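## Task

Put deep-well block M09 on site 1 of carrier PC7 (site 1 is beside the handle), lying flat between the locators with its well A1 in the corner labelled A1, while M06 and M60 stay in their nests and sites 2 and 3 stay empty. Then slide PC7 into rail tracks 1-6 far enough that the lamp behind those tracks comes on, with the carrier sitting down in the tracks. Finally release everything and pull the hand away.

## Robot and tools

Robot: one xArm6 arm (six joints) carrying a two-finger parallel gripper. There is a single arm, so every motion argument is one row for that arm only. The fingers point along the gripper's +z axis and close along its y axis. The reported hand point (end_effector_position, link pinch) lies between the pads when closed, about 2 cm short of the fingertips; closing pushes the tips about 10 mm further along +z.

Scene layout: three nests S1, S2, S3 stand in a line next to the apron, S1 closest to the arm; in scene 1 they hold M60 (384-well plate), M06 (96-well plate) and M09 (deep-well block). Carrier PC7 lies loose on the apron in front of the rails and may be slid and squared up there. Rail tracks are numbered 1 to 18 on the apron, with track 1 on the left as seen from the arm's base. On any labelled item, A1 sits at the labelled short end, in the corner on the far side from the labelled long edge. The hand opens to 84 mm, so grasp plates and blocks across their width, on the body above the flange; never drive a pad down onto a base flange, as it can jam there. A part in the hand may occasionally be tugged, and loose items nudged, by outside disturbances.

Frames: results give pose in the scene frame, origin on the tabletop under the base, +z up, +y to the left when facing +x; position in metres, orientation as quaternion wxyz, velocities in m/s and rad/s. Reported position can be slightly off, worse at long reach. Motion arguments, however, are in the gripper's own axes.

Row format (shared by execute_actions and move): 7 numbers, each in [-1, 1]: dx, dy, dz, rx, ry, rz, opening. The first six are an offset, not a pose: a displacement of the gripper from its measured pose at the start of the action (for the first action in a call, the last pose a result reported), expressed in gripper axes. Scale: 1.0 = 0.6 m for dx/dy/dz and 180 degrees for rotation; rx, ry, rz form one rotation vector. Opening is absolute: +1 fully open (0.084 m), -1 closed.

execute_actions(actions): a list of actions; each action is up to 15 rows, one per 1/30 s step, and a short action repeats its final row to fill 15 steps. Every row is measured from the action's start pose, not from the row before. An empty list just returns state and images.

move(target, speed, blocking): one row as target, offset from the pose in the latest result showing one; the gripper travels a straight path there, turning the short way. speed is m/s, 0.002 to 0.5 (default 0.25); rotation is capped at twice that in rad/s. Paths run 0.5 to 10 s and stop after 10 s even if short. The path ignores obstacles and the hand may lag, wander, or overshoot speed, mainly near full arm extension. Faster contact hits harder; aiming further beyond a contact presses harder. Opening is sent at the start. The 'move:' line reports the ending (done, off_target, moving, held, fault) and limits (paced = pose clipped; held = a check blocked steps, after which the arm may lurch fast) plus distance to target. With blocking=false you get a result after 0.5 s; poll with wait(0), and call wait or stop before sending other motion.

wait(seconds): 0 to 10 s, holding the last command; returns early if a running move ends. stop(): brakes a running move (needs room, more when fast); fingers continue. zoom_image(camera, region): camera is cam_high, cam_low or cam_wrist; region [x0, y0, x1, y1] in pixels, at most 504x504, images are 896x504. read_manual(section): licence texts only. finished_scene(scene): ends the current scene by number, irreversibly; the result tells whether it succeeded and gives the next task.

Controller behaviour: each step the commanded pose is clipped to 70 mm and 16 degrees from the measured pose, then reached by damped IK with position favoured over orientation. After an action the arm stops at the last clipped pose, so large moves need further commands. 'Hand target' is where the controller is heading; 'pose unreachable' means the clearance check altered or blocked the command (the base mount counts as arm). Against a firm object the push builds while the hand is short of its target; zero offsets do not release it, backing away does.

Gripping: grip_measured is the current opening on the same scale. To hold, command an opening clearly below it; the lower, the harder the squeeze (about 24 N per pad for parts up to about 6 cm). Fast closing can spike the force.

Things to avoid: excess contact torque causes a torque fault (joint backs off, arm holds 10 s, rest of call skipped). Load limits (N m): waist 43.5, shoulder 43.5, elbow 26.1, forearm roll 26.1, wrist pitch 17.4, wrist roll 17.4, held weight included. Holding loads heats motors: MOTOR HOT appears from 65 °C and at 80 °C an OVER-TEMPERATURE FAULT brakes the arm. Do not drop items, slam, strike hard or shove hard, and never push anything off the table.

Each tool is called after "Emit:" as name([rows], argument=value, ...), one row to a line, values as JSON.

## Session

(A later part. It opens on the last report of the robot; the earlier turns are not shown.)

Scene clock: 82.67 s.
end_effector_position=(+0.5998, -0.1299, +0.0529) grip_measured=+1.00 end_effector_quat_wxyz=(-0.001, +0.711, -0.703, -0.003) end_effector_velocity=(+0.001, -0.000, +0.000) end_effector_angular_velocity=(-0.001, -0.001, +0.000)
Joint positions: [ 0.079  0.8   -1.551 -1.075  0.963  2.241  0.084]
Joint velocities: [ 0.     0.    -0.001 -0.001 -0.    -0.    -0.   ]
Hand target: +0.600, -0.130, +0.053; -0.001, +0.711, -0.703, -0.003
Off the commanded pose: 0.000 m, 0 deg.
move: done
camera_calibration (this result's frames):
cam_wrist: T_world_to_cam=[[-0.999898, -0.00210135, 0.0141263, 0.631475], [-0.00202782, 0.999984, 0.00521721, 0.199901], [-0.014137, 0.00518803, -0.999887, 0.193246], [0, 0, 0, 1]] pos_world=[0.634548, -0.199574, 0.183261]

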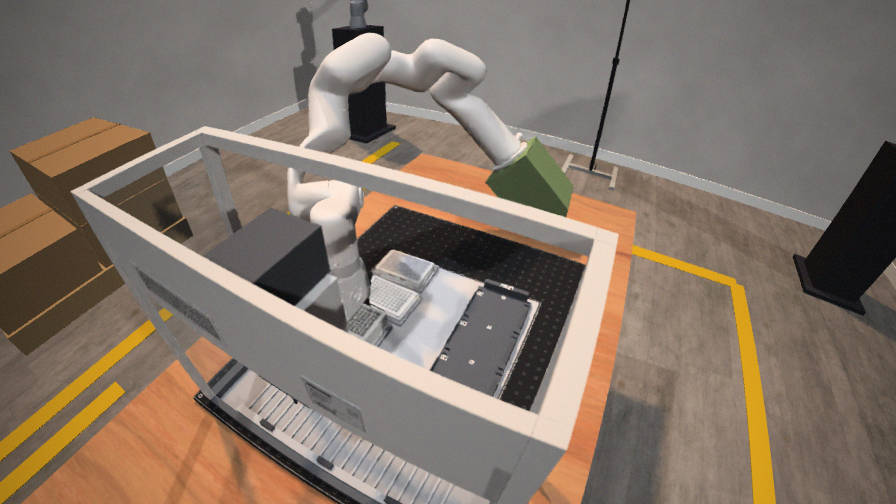

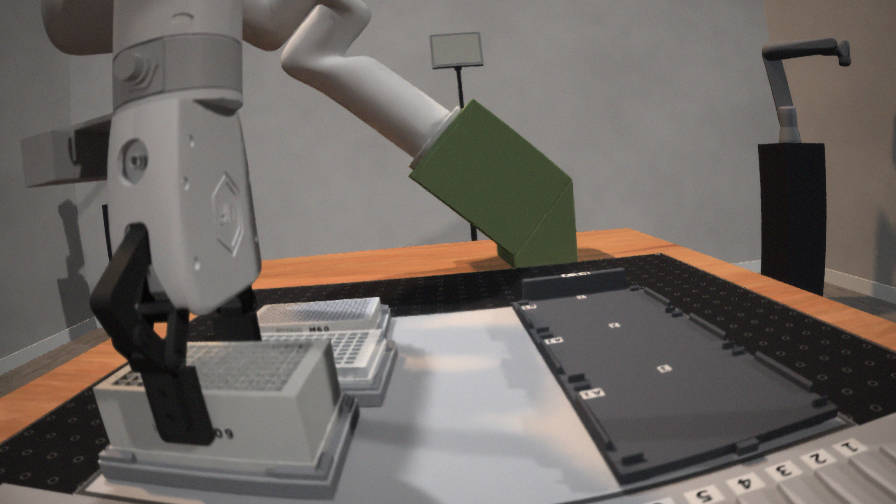

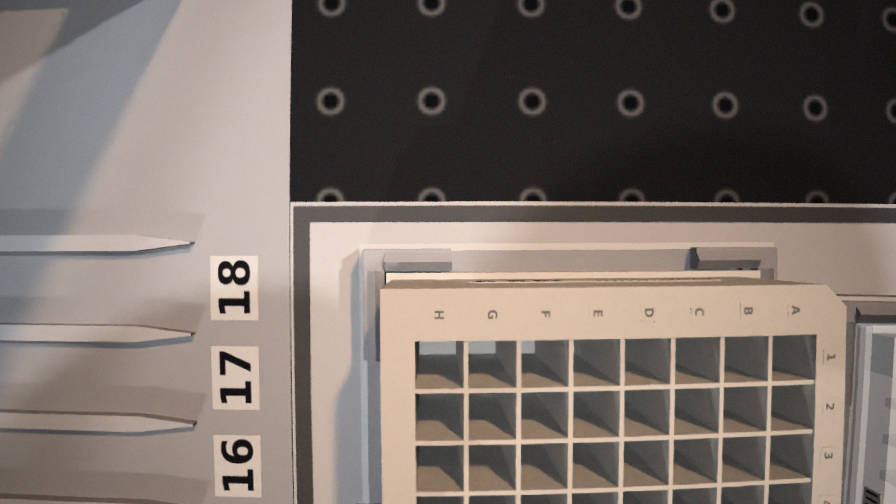

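Emit:
move(target=[0,0,0,0,0,0,0.3])

Emit:
move(target=[0,0,-0.1,0,0,0,0.3], speed=0.06)

Emit:
move(target=[-0.44,0.345,0,0,0,0,0.3], speed=0.15)

Scene clock: 93.67 s.
end_effector_position=(+0.5999, -0.1299, +0.0530) grip_measured=+0.96 end_effector_quat_wxyz=(-0.001, +0.711, -0.704, -0.003) end_effector_velocity=(-0.000, -0.000, -0.000) end_effector_angular_velocity=(-0.000, +0.001, +0.001)
Joint positions: [ 0.079  0.8   -1.551 -1.075  0.963  2.241  0.083]
Joint velocities: [ 0.    -0.     0.     0.     0.001 -0.001 -0.   ]
Hand target: +0.600, -0.130, +0.053; -0.001, +0.711, -0.703, -0.003
Off the commanded pose: 0.000 m, 0 deg.
move: done
camera_calibration (this result's frames):
cam_wrist: T_world_to_cam=[[-0.9999, -0.00204931, 0.0139791, 0.63155], [-0.00197639, 0.999984, 0.00522819, 0.19989], [-0.0139896, 0.00520004, -0.999889, 0.193209], [0, 0, 0, 1]] pos_world=[0.634585, -0.199597, 0.183314]

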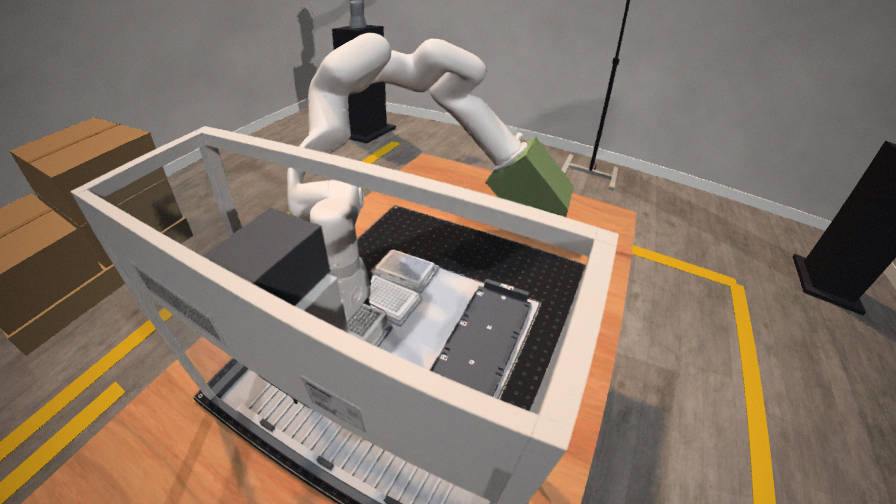

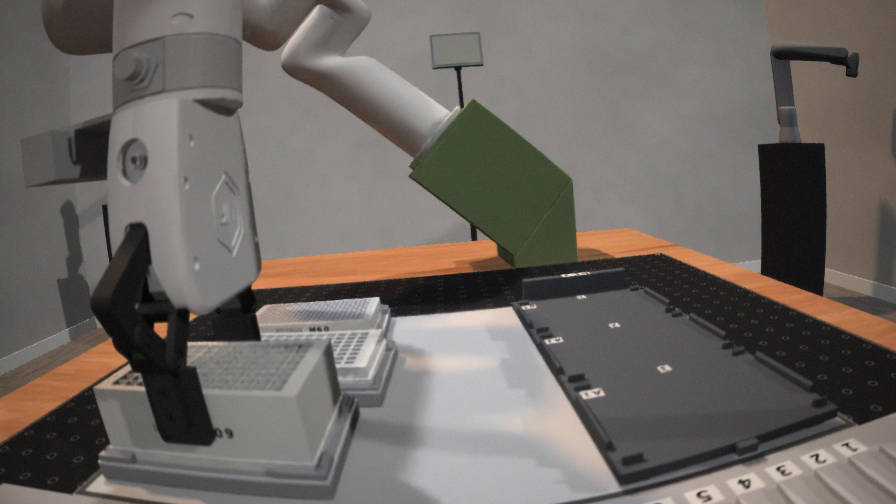

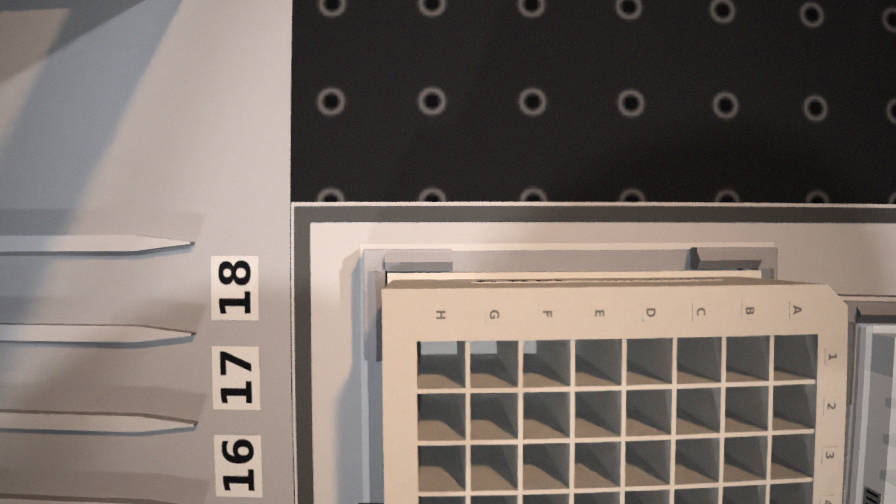

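Scene clock: 94.97 s.
end_effector_position=(+0.5999, -0.1302, +0.1125) grip_measured=+0.96 end_effector_quat_wxyz=(-0.001, +0.711, -0.703, -0.003) end_effector_velocity=(-0.002, +0.001, -0.002) end_effector_angular_velocity=(-0.000, +0.005, +0.002)
Joint positions: [ 0.163  0.704 -1.512 -1.002  1.044  2.217  0.083]
Joint velocities: [-0.     0.002  0.003  0.001  0.002  0.    -0.   ]
Hand target: +0.600, -0.130, +0.113; -0.001, +0.711, -0.703, -0.003
Off the commanded pose: 0.000 m, 0 deg.
move: done
camera_calibration (this result's frames):
cam_wrist: T_world_to_cam=[[-0.999893, -0.00241215, 0.0144517, 0.630627], [-0.00234354, 0.999986, 0.00476277, 0.200077], [-0.014463, 0.00472839, -0.999884, 0.253023], [0, 0, 0, 1]] pos_world=[0.634688, -0.199749, 0.242927]

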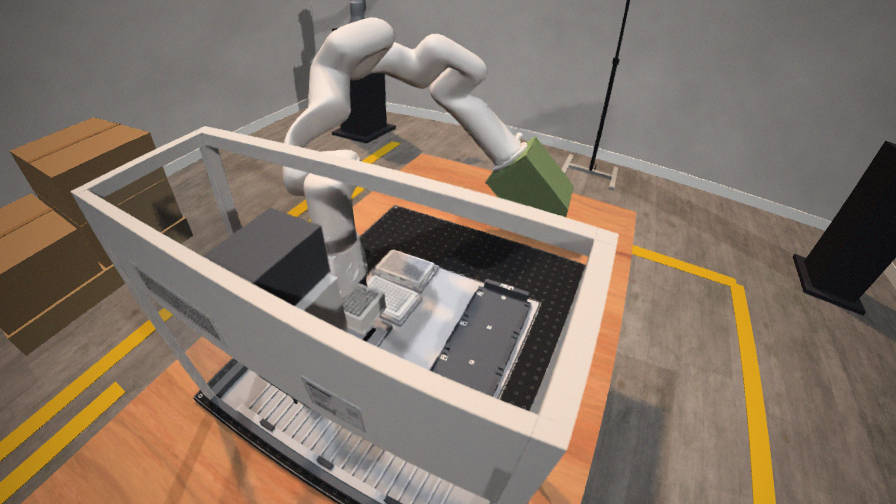

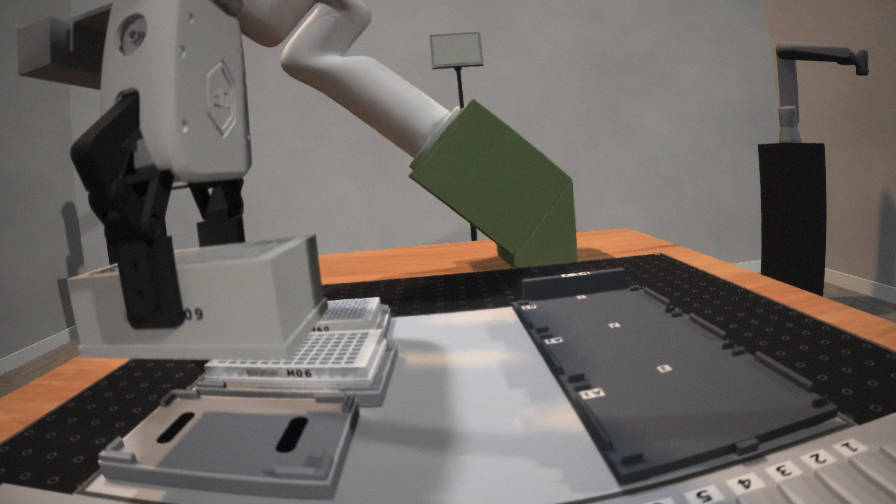

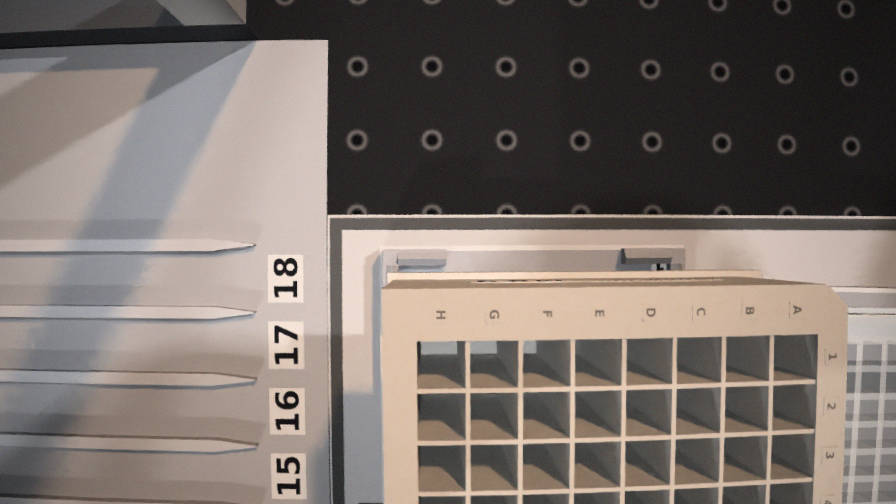

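Scene clock: 97.57 s.
end_effector_position=(+0.3909, +0.1309, +0.1140) grip_measured=+0.96 end_effector_quat_wxyz=(+0.000, +0.710, -0.704, -0.003) end_effector_velocity=(-0.002, +0.001, -0.000) end_effector_angular_velocity=(-0.000, +0.001, +0.002)
Joint positions: [ 0.565  0.88  -1.101 -1.054  0.912  2.943  0.083]
Joint velocities: [ 0.003  0.002  0.001  0.002 -0.001  0.002  0.   ]
Hand target: +0.390, +0.131, +0.114; +0.000, +0.711, -0.704, -0.003
Off the commanded pose: 0.001 m, 0 deg.
move: done
camera_calibration (this result's frames):
cam_wrist: T_world_to_cam=[[-0.999875, -0.000984178, 0.0157804, 0.421892], [-0.000933595, 0.999994, 0.00321247, -0.0618417], [-0.0157834, 0.00319734, -0.99987, 0.250973], [0, 0, 0, 1]] pos_world=[0.425742, 0.0614541, 0.244482]

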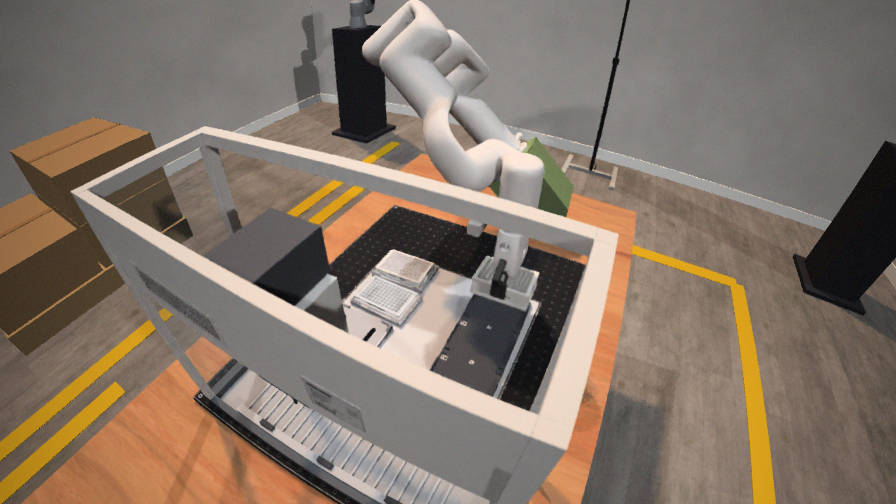

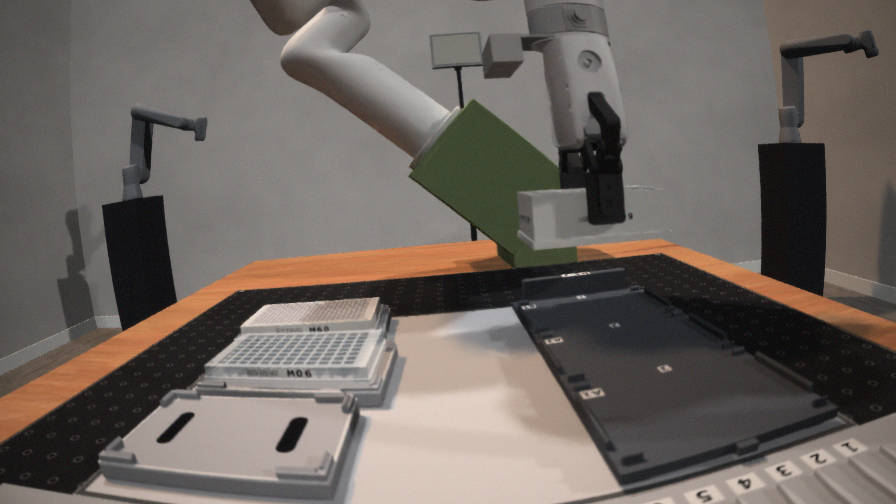

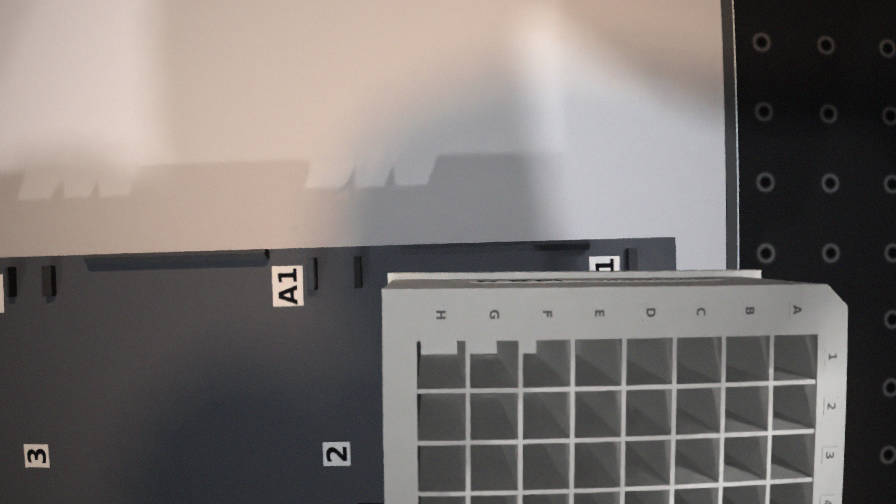

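Emit:
move(target=[0.006,-0.021,0.057,0,0,-0.0067,0.3], speed=0.05)

Emit:
zoom_image(camera="cam_wrist", region=[300,200,804,400])

Scene clock: 105.57 s.
end_effector_position=(+0.4034, +0.1276, +0.0801) grip_measured=+0.96 end_effector_quat_wxyz=(-0.000, +0.718, -0.696, -0.004) end_effector_velocity=(+0.001, -0.000, +0.000) end_effector_angular_velocity=(-0.000, -0.002, -0.001)
Joint positions: [ 0.49   0.948 -1.153 -1.132  0.89   2.93   0.083]
Joint velocities: [-0.001  0.    -0.002 -0.002  0.001  0.     0.   ]
Hand target: +0.403, +0.128, +0.080; +0.000, +0.718, -0.696, -0.004
Off the commanded pose: 0.000 m, 0 deg.
move: done
camera_calibration (this result's frames):
cam_wrist: T_world_to_cam=[[-0.999636, -0.0220191, 0.0155987, 0.43753], [-0.0219627, 0.999752, 0.00377899, -0.0499981], [-0.0156781, 0.00343503, -0.999871, 0.217142], [0, 0, 0, 1]] pos_world=[0.439676, 0.0588738, 0.210478]

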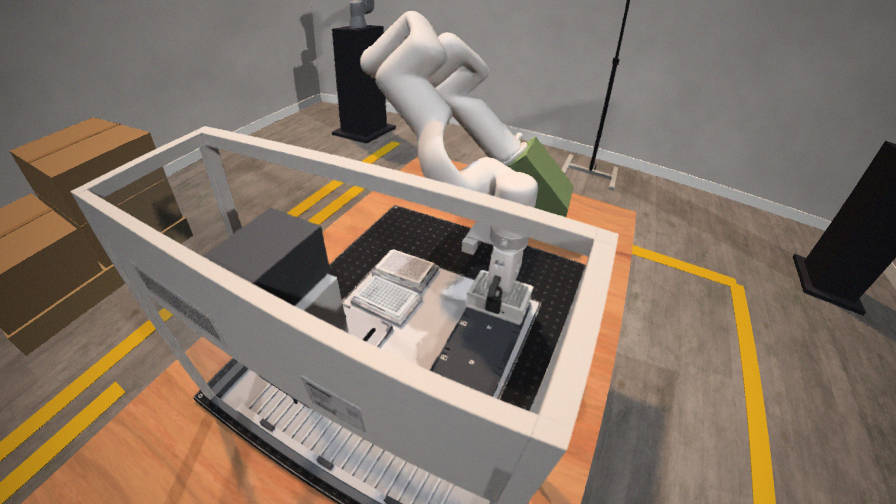

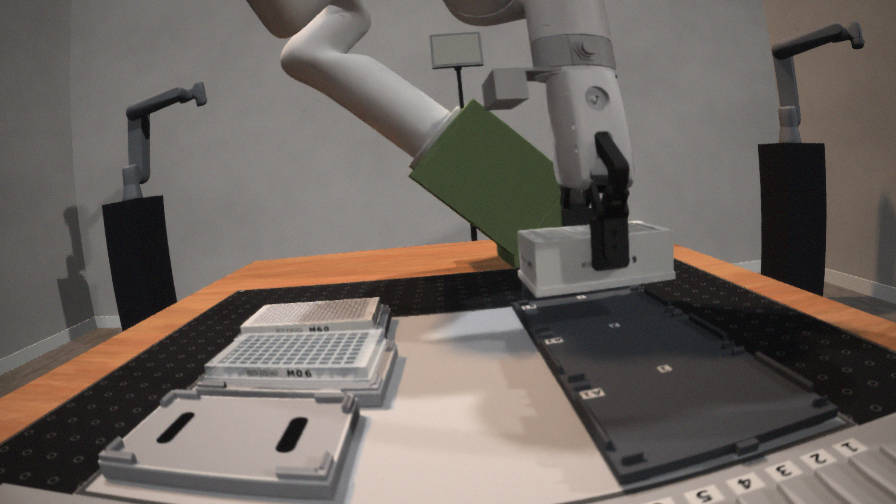

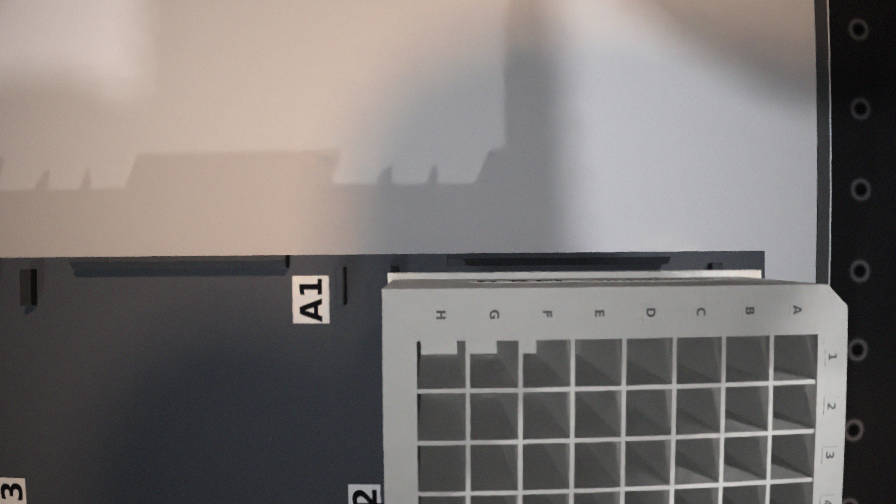

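Region (300, 200, 804, 400) of cam_wrist's 896x504 image, scaled by 1.000; it fills the top 200 rows of this view, and the rest is white.

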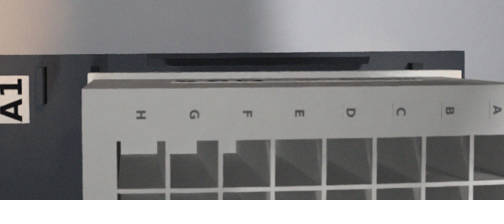

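Emit:
move(target=[0,0.0025,0.02,0,0,0,0.3], speed=0.02)

Emit:
zoom_image(camera="cam_low", region=[480,200,740,340])

Scene clock: 115.67 s.
end_effector_position=(+0.4019, +0.1277, +0.0682) grip_measured=+0.96 end_effector_quat_wxyz=(-0.000, +0.718, -0.696, -0.004) end_effector_velocity=(+0.002, +0.000, +0.001) end_effector_angular_velocity=(+0.002, -0.003, -0.000)
Joint positions: [ 0.469  0.969 -1.159 -1.163  0.88   2.947  0.083]
Joint velocities: [-0.    -0.001 -0.002 -0.002 -0.002 -0.     0.   ]
Hand target: +0.402, +0.128, +0.068; -0.000, +0.718, -0.696, -0.004
Off the commanded pose: 0.000 m, 0 deg.
move: done
camera_calibration (this result's frames):
cam_wrist: T_world_to_cam=[[-0.999636, -0.0220062, 0.0156343, 0.436178], [-0.0219478, 0.999752, 0.00389235, -0.0500264], [-0.0157161, 0.0035478, -0.99987, 0.205224], [0, 0, 0, 1]] pos_world=[0.438147, 0.0588845, 0.198573]

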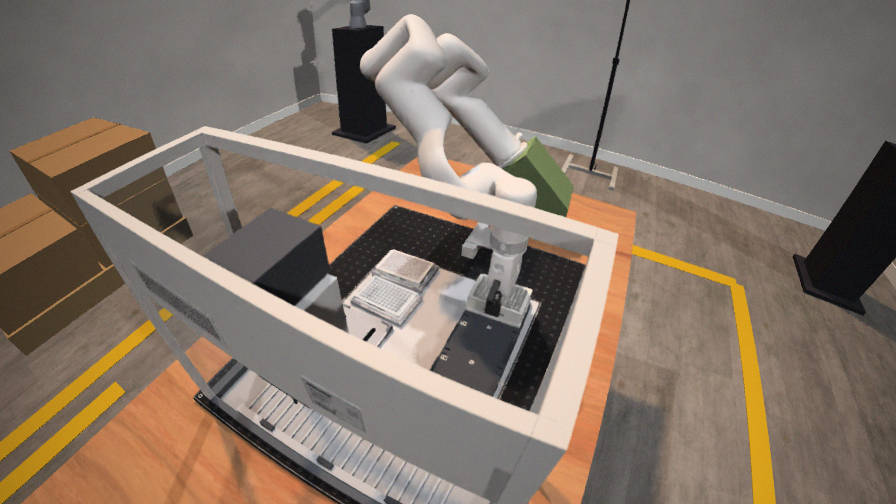

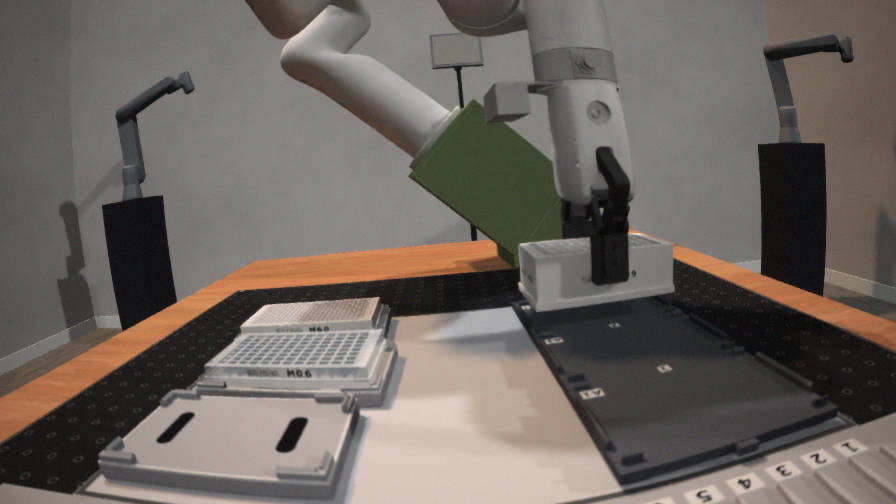

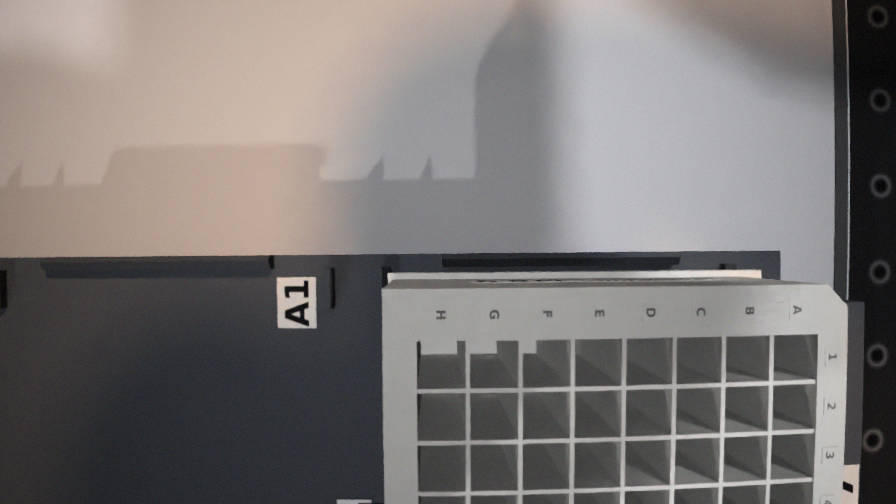

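Region (480, 200, 740, 340) of cam_low's 896x504 image, scaled by 1.938, with more detail than that image has; it fills the top 271 rows of this view, and the rest is white.

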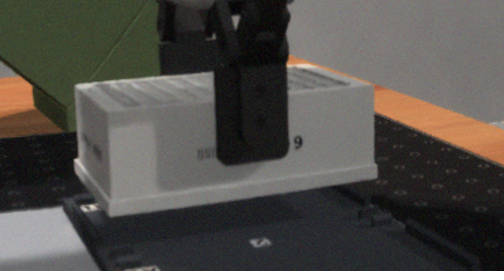

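Emit:
move(target=[0,0.0,0.013,0,0,0,0.3], speed=0.015)

Emit:
zoom_image(camera="cam_low", region=[480,200,740,340])

Scene clock: 119.90 s.
end_effector_position=(+0.4018, +0.1277, +0.0604) grip_measured=+0.96 end_effector_quat_wxyz=(-0.000, +0.718, -0.696, -0.004) end_effector_velocity=(+0.001, -0.000, +0.000) end_effector_angular_velocity=(+0.001, -0.002, -0.001)
Joint positions: [ 0.455  0.985 -1.166 -1.182  0.874  2.955  0.083]
Joint velocities: [-0.001  0.    -0.002 -0.002 -0.001  0.     0.   ]
Hand target: +0.402, +0.128, +0.060; -0.000, +0.718, -0.696, -0.004
Off the commanded pose: 0.000 m, 0 deg.
move: done
camera_calibration (this result's frames):
cam_wrist: T_world_to_cam=[[-0.999633, -0.0220487, 0.0157435, 0.436225], [-0.0219894, 0.99975, 0.00393253, -0.0500268], [-0.0158263, 0.0035849, -0.999868, 0.197519], [0, 0, 0, 1]] pos_world=[0.438091, 0.0589245, 0.190822]

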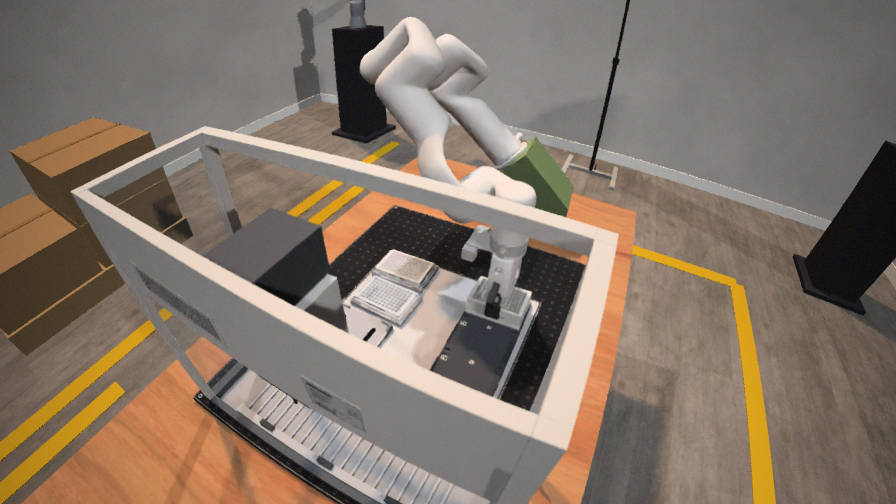

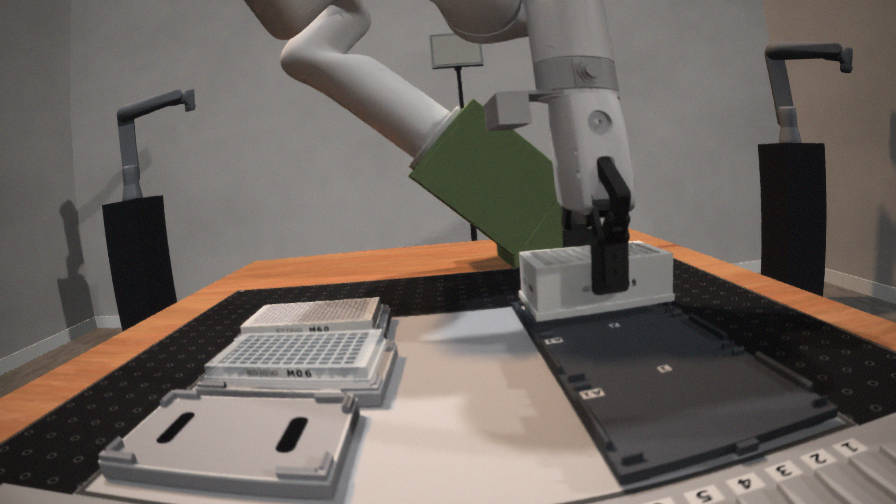

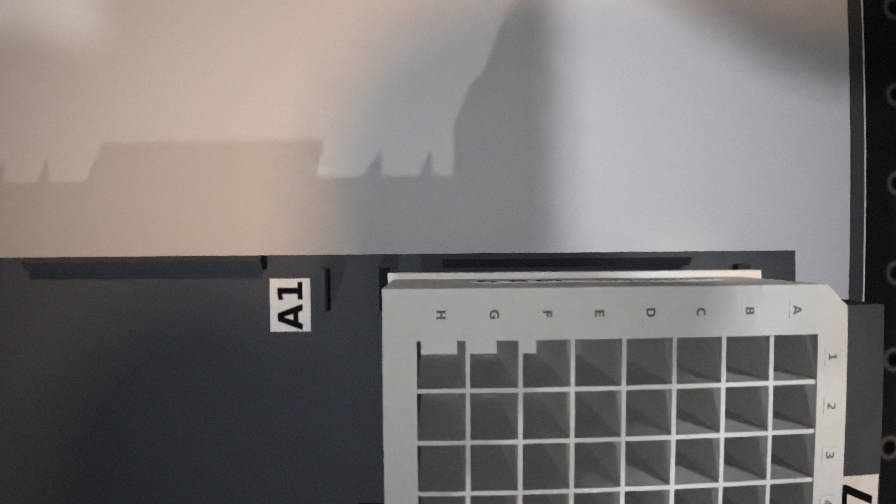

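Region (480, 200, 740, 340) of cam_low's 896x504 image, scaled by 1.938, with more detail than that image has; it fills the top 271 rows of this view, and the rest is white.

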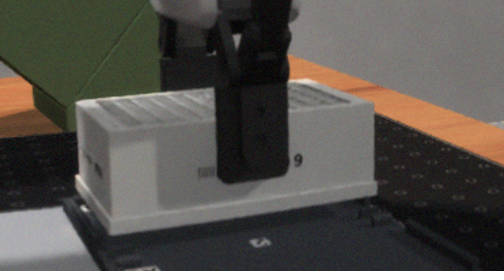

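Emit:
move(target=[0,0.0006,0.011,0,0,0,0.3], speed=0.008)

Emit:
zoom_image(camera="cam_low", region=[480,200,740,340])

Scene clock: 126.07 s.
end_effector_position=(+0.4015, +0.1276, +0.0539) grip_measured=+0.96 end_effector_quat_wxyz=(+0.000, +0.718, -0.696, -0.004) end_effector_velocity=(-0.000, -0.000, -0.000) end_effector_angular_velocity=(-0.000, +0.000, -0.001)
Joint positions: [ 0.443  0.997 -1.172 -1.199  0.87   2.962  0.083]
Joint velocities: [-0.001  0.001 -0.    -0.001 -0.     0.001  0.   ]
Hand target: +0.401, +0.128, +0.054; -0.000, +0.718, -0.696, -0.004
Off the commanded pose: 0.000 m, 0 deg.
move: done
camera_calibration (this result's frames):
cam_wrist: T_world_to_cam=[[-0.999637, -0.021924, 0.0156421, 0.43606], [-0.0218679, 0.999754, 0.00374995, -0.0499477], [-0.0157205, 0.00340653, -0.999871, 0.190975], [0, 0, 0, 1]] pos_world=[0.437812, 0.058845, 0.184317]

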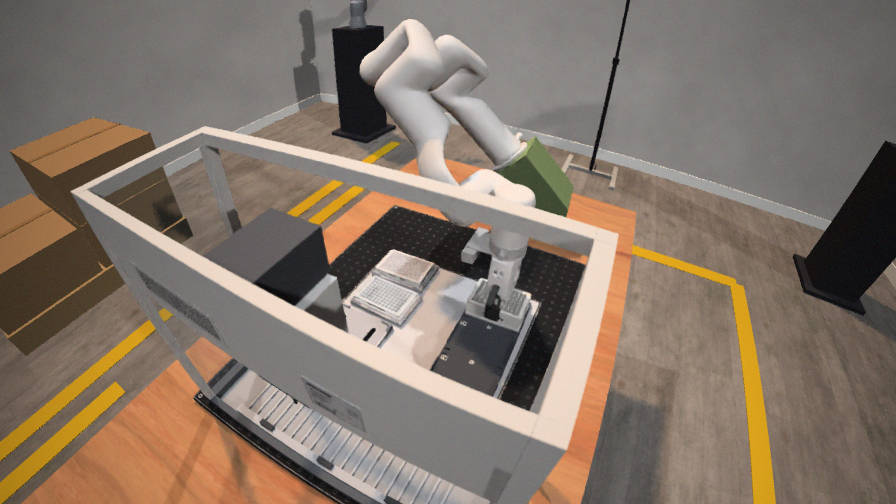

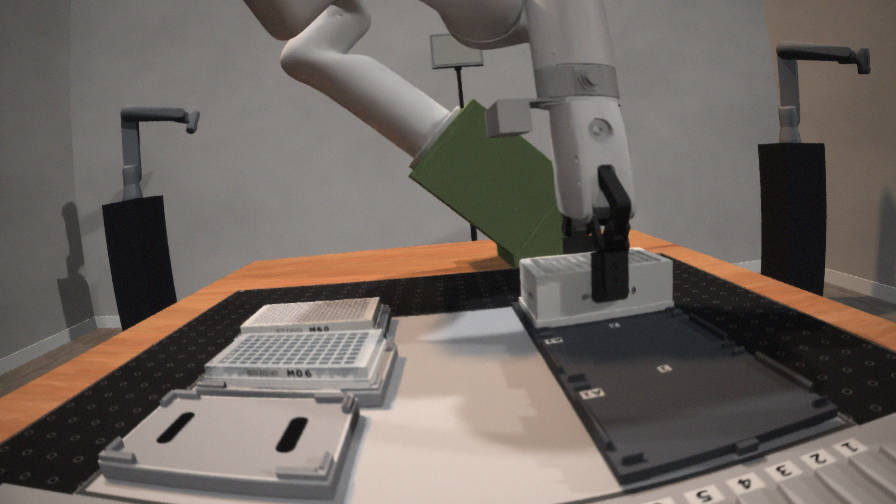

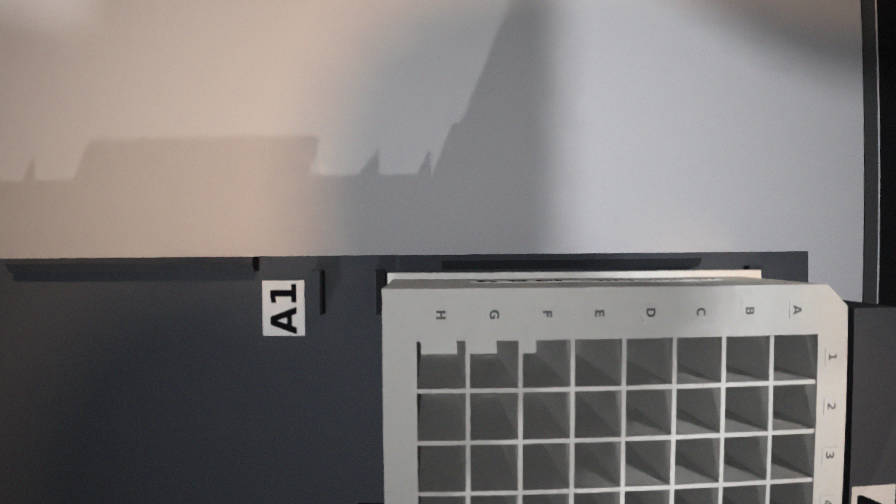

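Region (480, 200, 740, 340) of cam_low's 896x504 image, scaled by 1.938, with more detail than that image has; it fills the top 271 rows of this view, and the rest is white.

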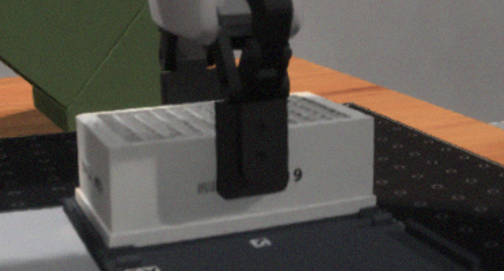

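Slight contact maybe; go a bit lower.

Emit:
move(target=[0,0,0.006,0,0,0,0.3], speed=0.006)

Emit:
zoom_image(camera="cam_low", region=[500,240,700,350])

Scene clock: 130.90 s.
end_effector_position=(+0.4018, +0.1278, +0.0510) grip_measured=+0.96 end_effector_quat_wxyz=(-0.001, +0.717, -0.697, -0.003) end_effector_velocity=(+0.000, -0.001, -0.001) end_effector_angular_velocity=(-0.000, +0.000, -0.001)
Joint positions: [ 0.437  1.004 -1.175 -1.207  0.867  2.966  0.083]
Joint velocities: [-0.003  0.001 -0.001 -0.003 -0.     0.     0.   ]
Hand target: +0.402, +0.128, +0.050; +0.000, +0.718, -0.696, -0.004
Off the commanded pose: 0.001 m, 0 deg.
move: done
camera_calibration (this result's frames):
cam_wrist: T_world_to_cam=[[-0.999659, -0.0214771, 0.0148261, 0.436376], [-0.0214129, 0.999761, 0.00446991, -0.0503784], [-0.0149185, 0.00415092, -0.99988, 0.187643], [0, 0, 0, 1]] pos_world=[0.437948, 0.0589595, 0.181376]

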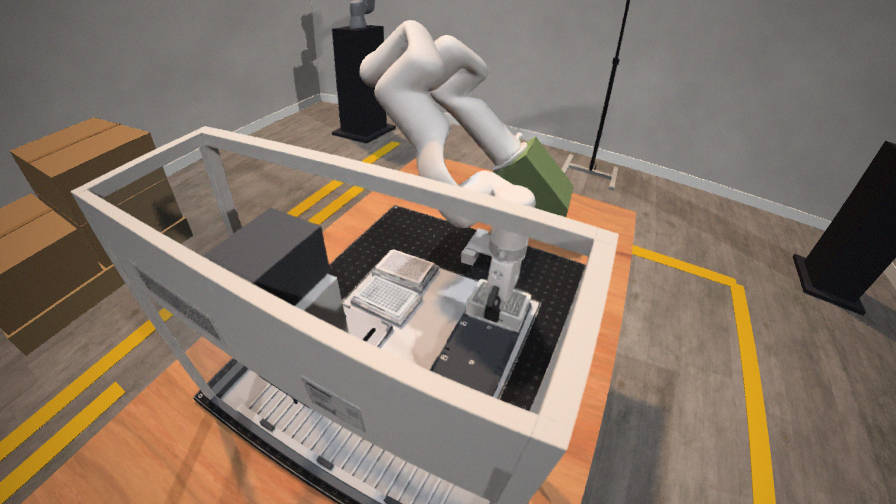

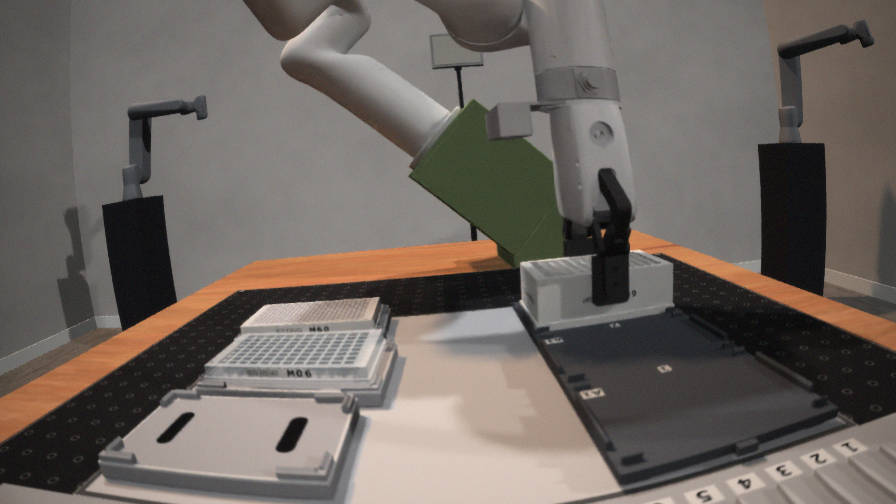

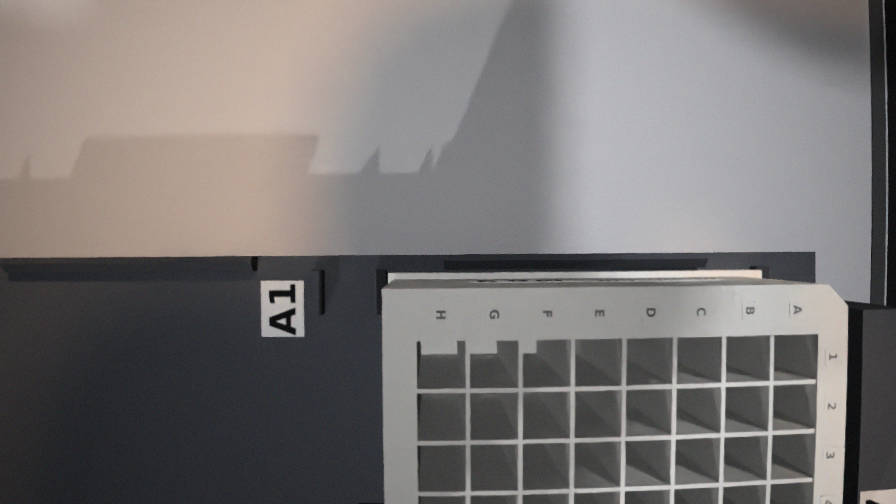

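Region (500, 240, 700, 350) of cam_low's 896x504 image, scaled by 2.520, with more detail than that image has; it fills the top 277 rows of this view, and the rest is white.

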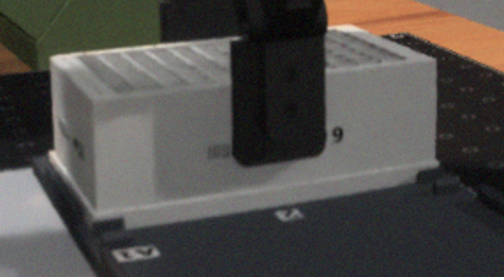

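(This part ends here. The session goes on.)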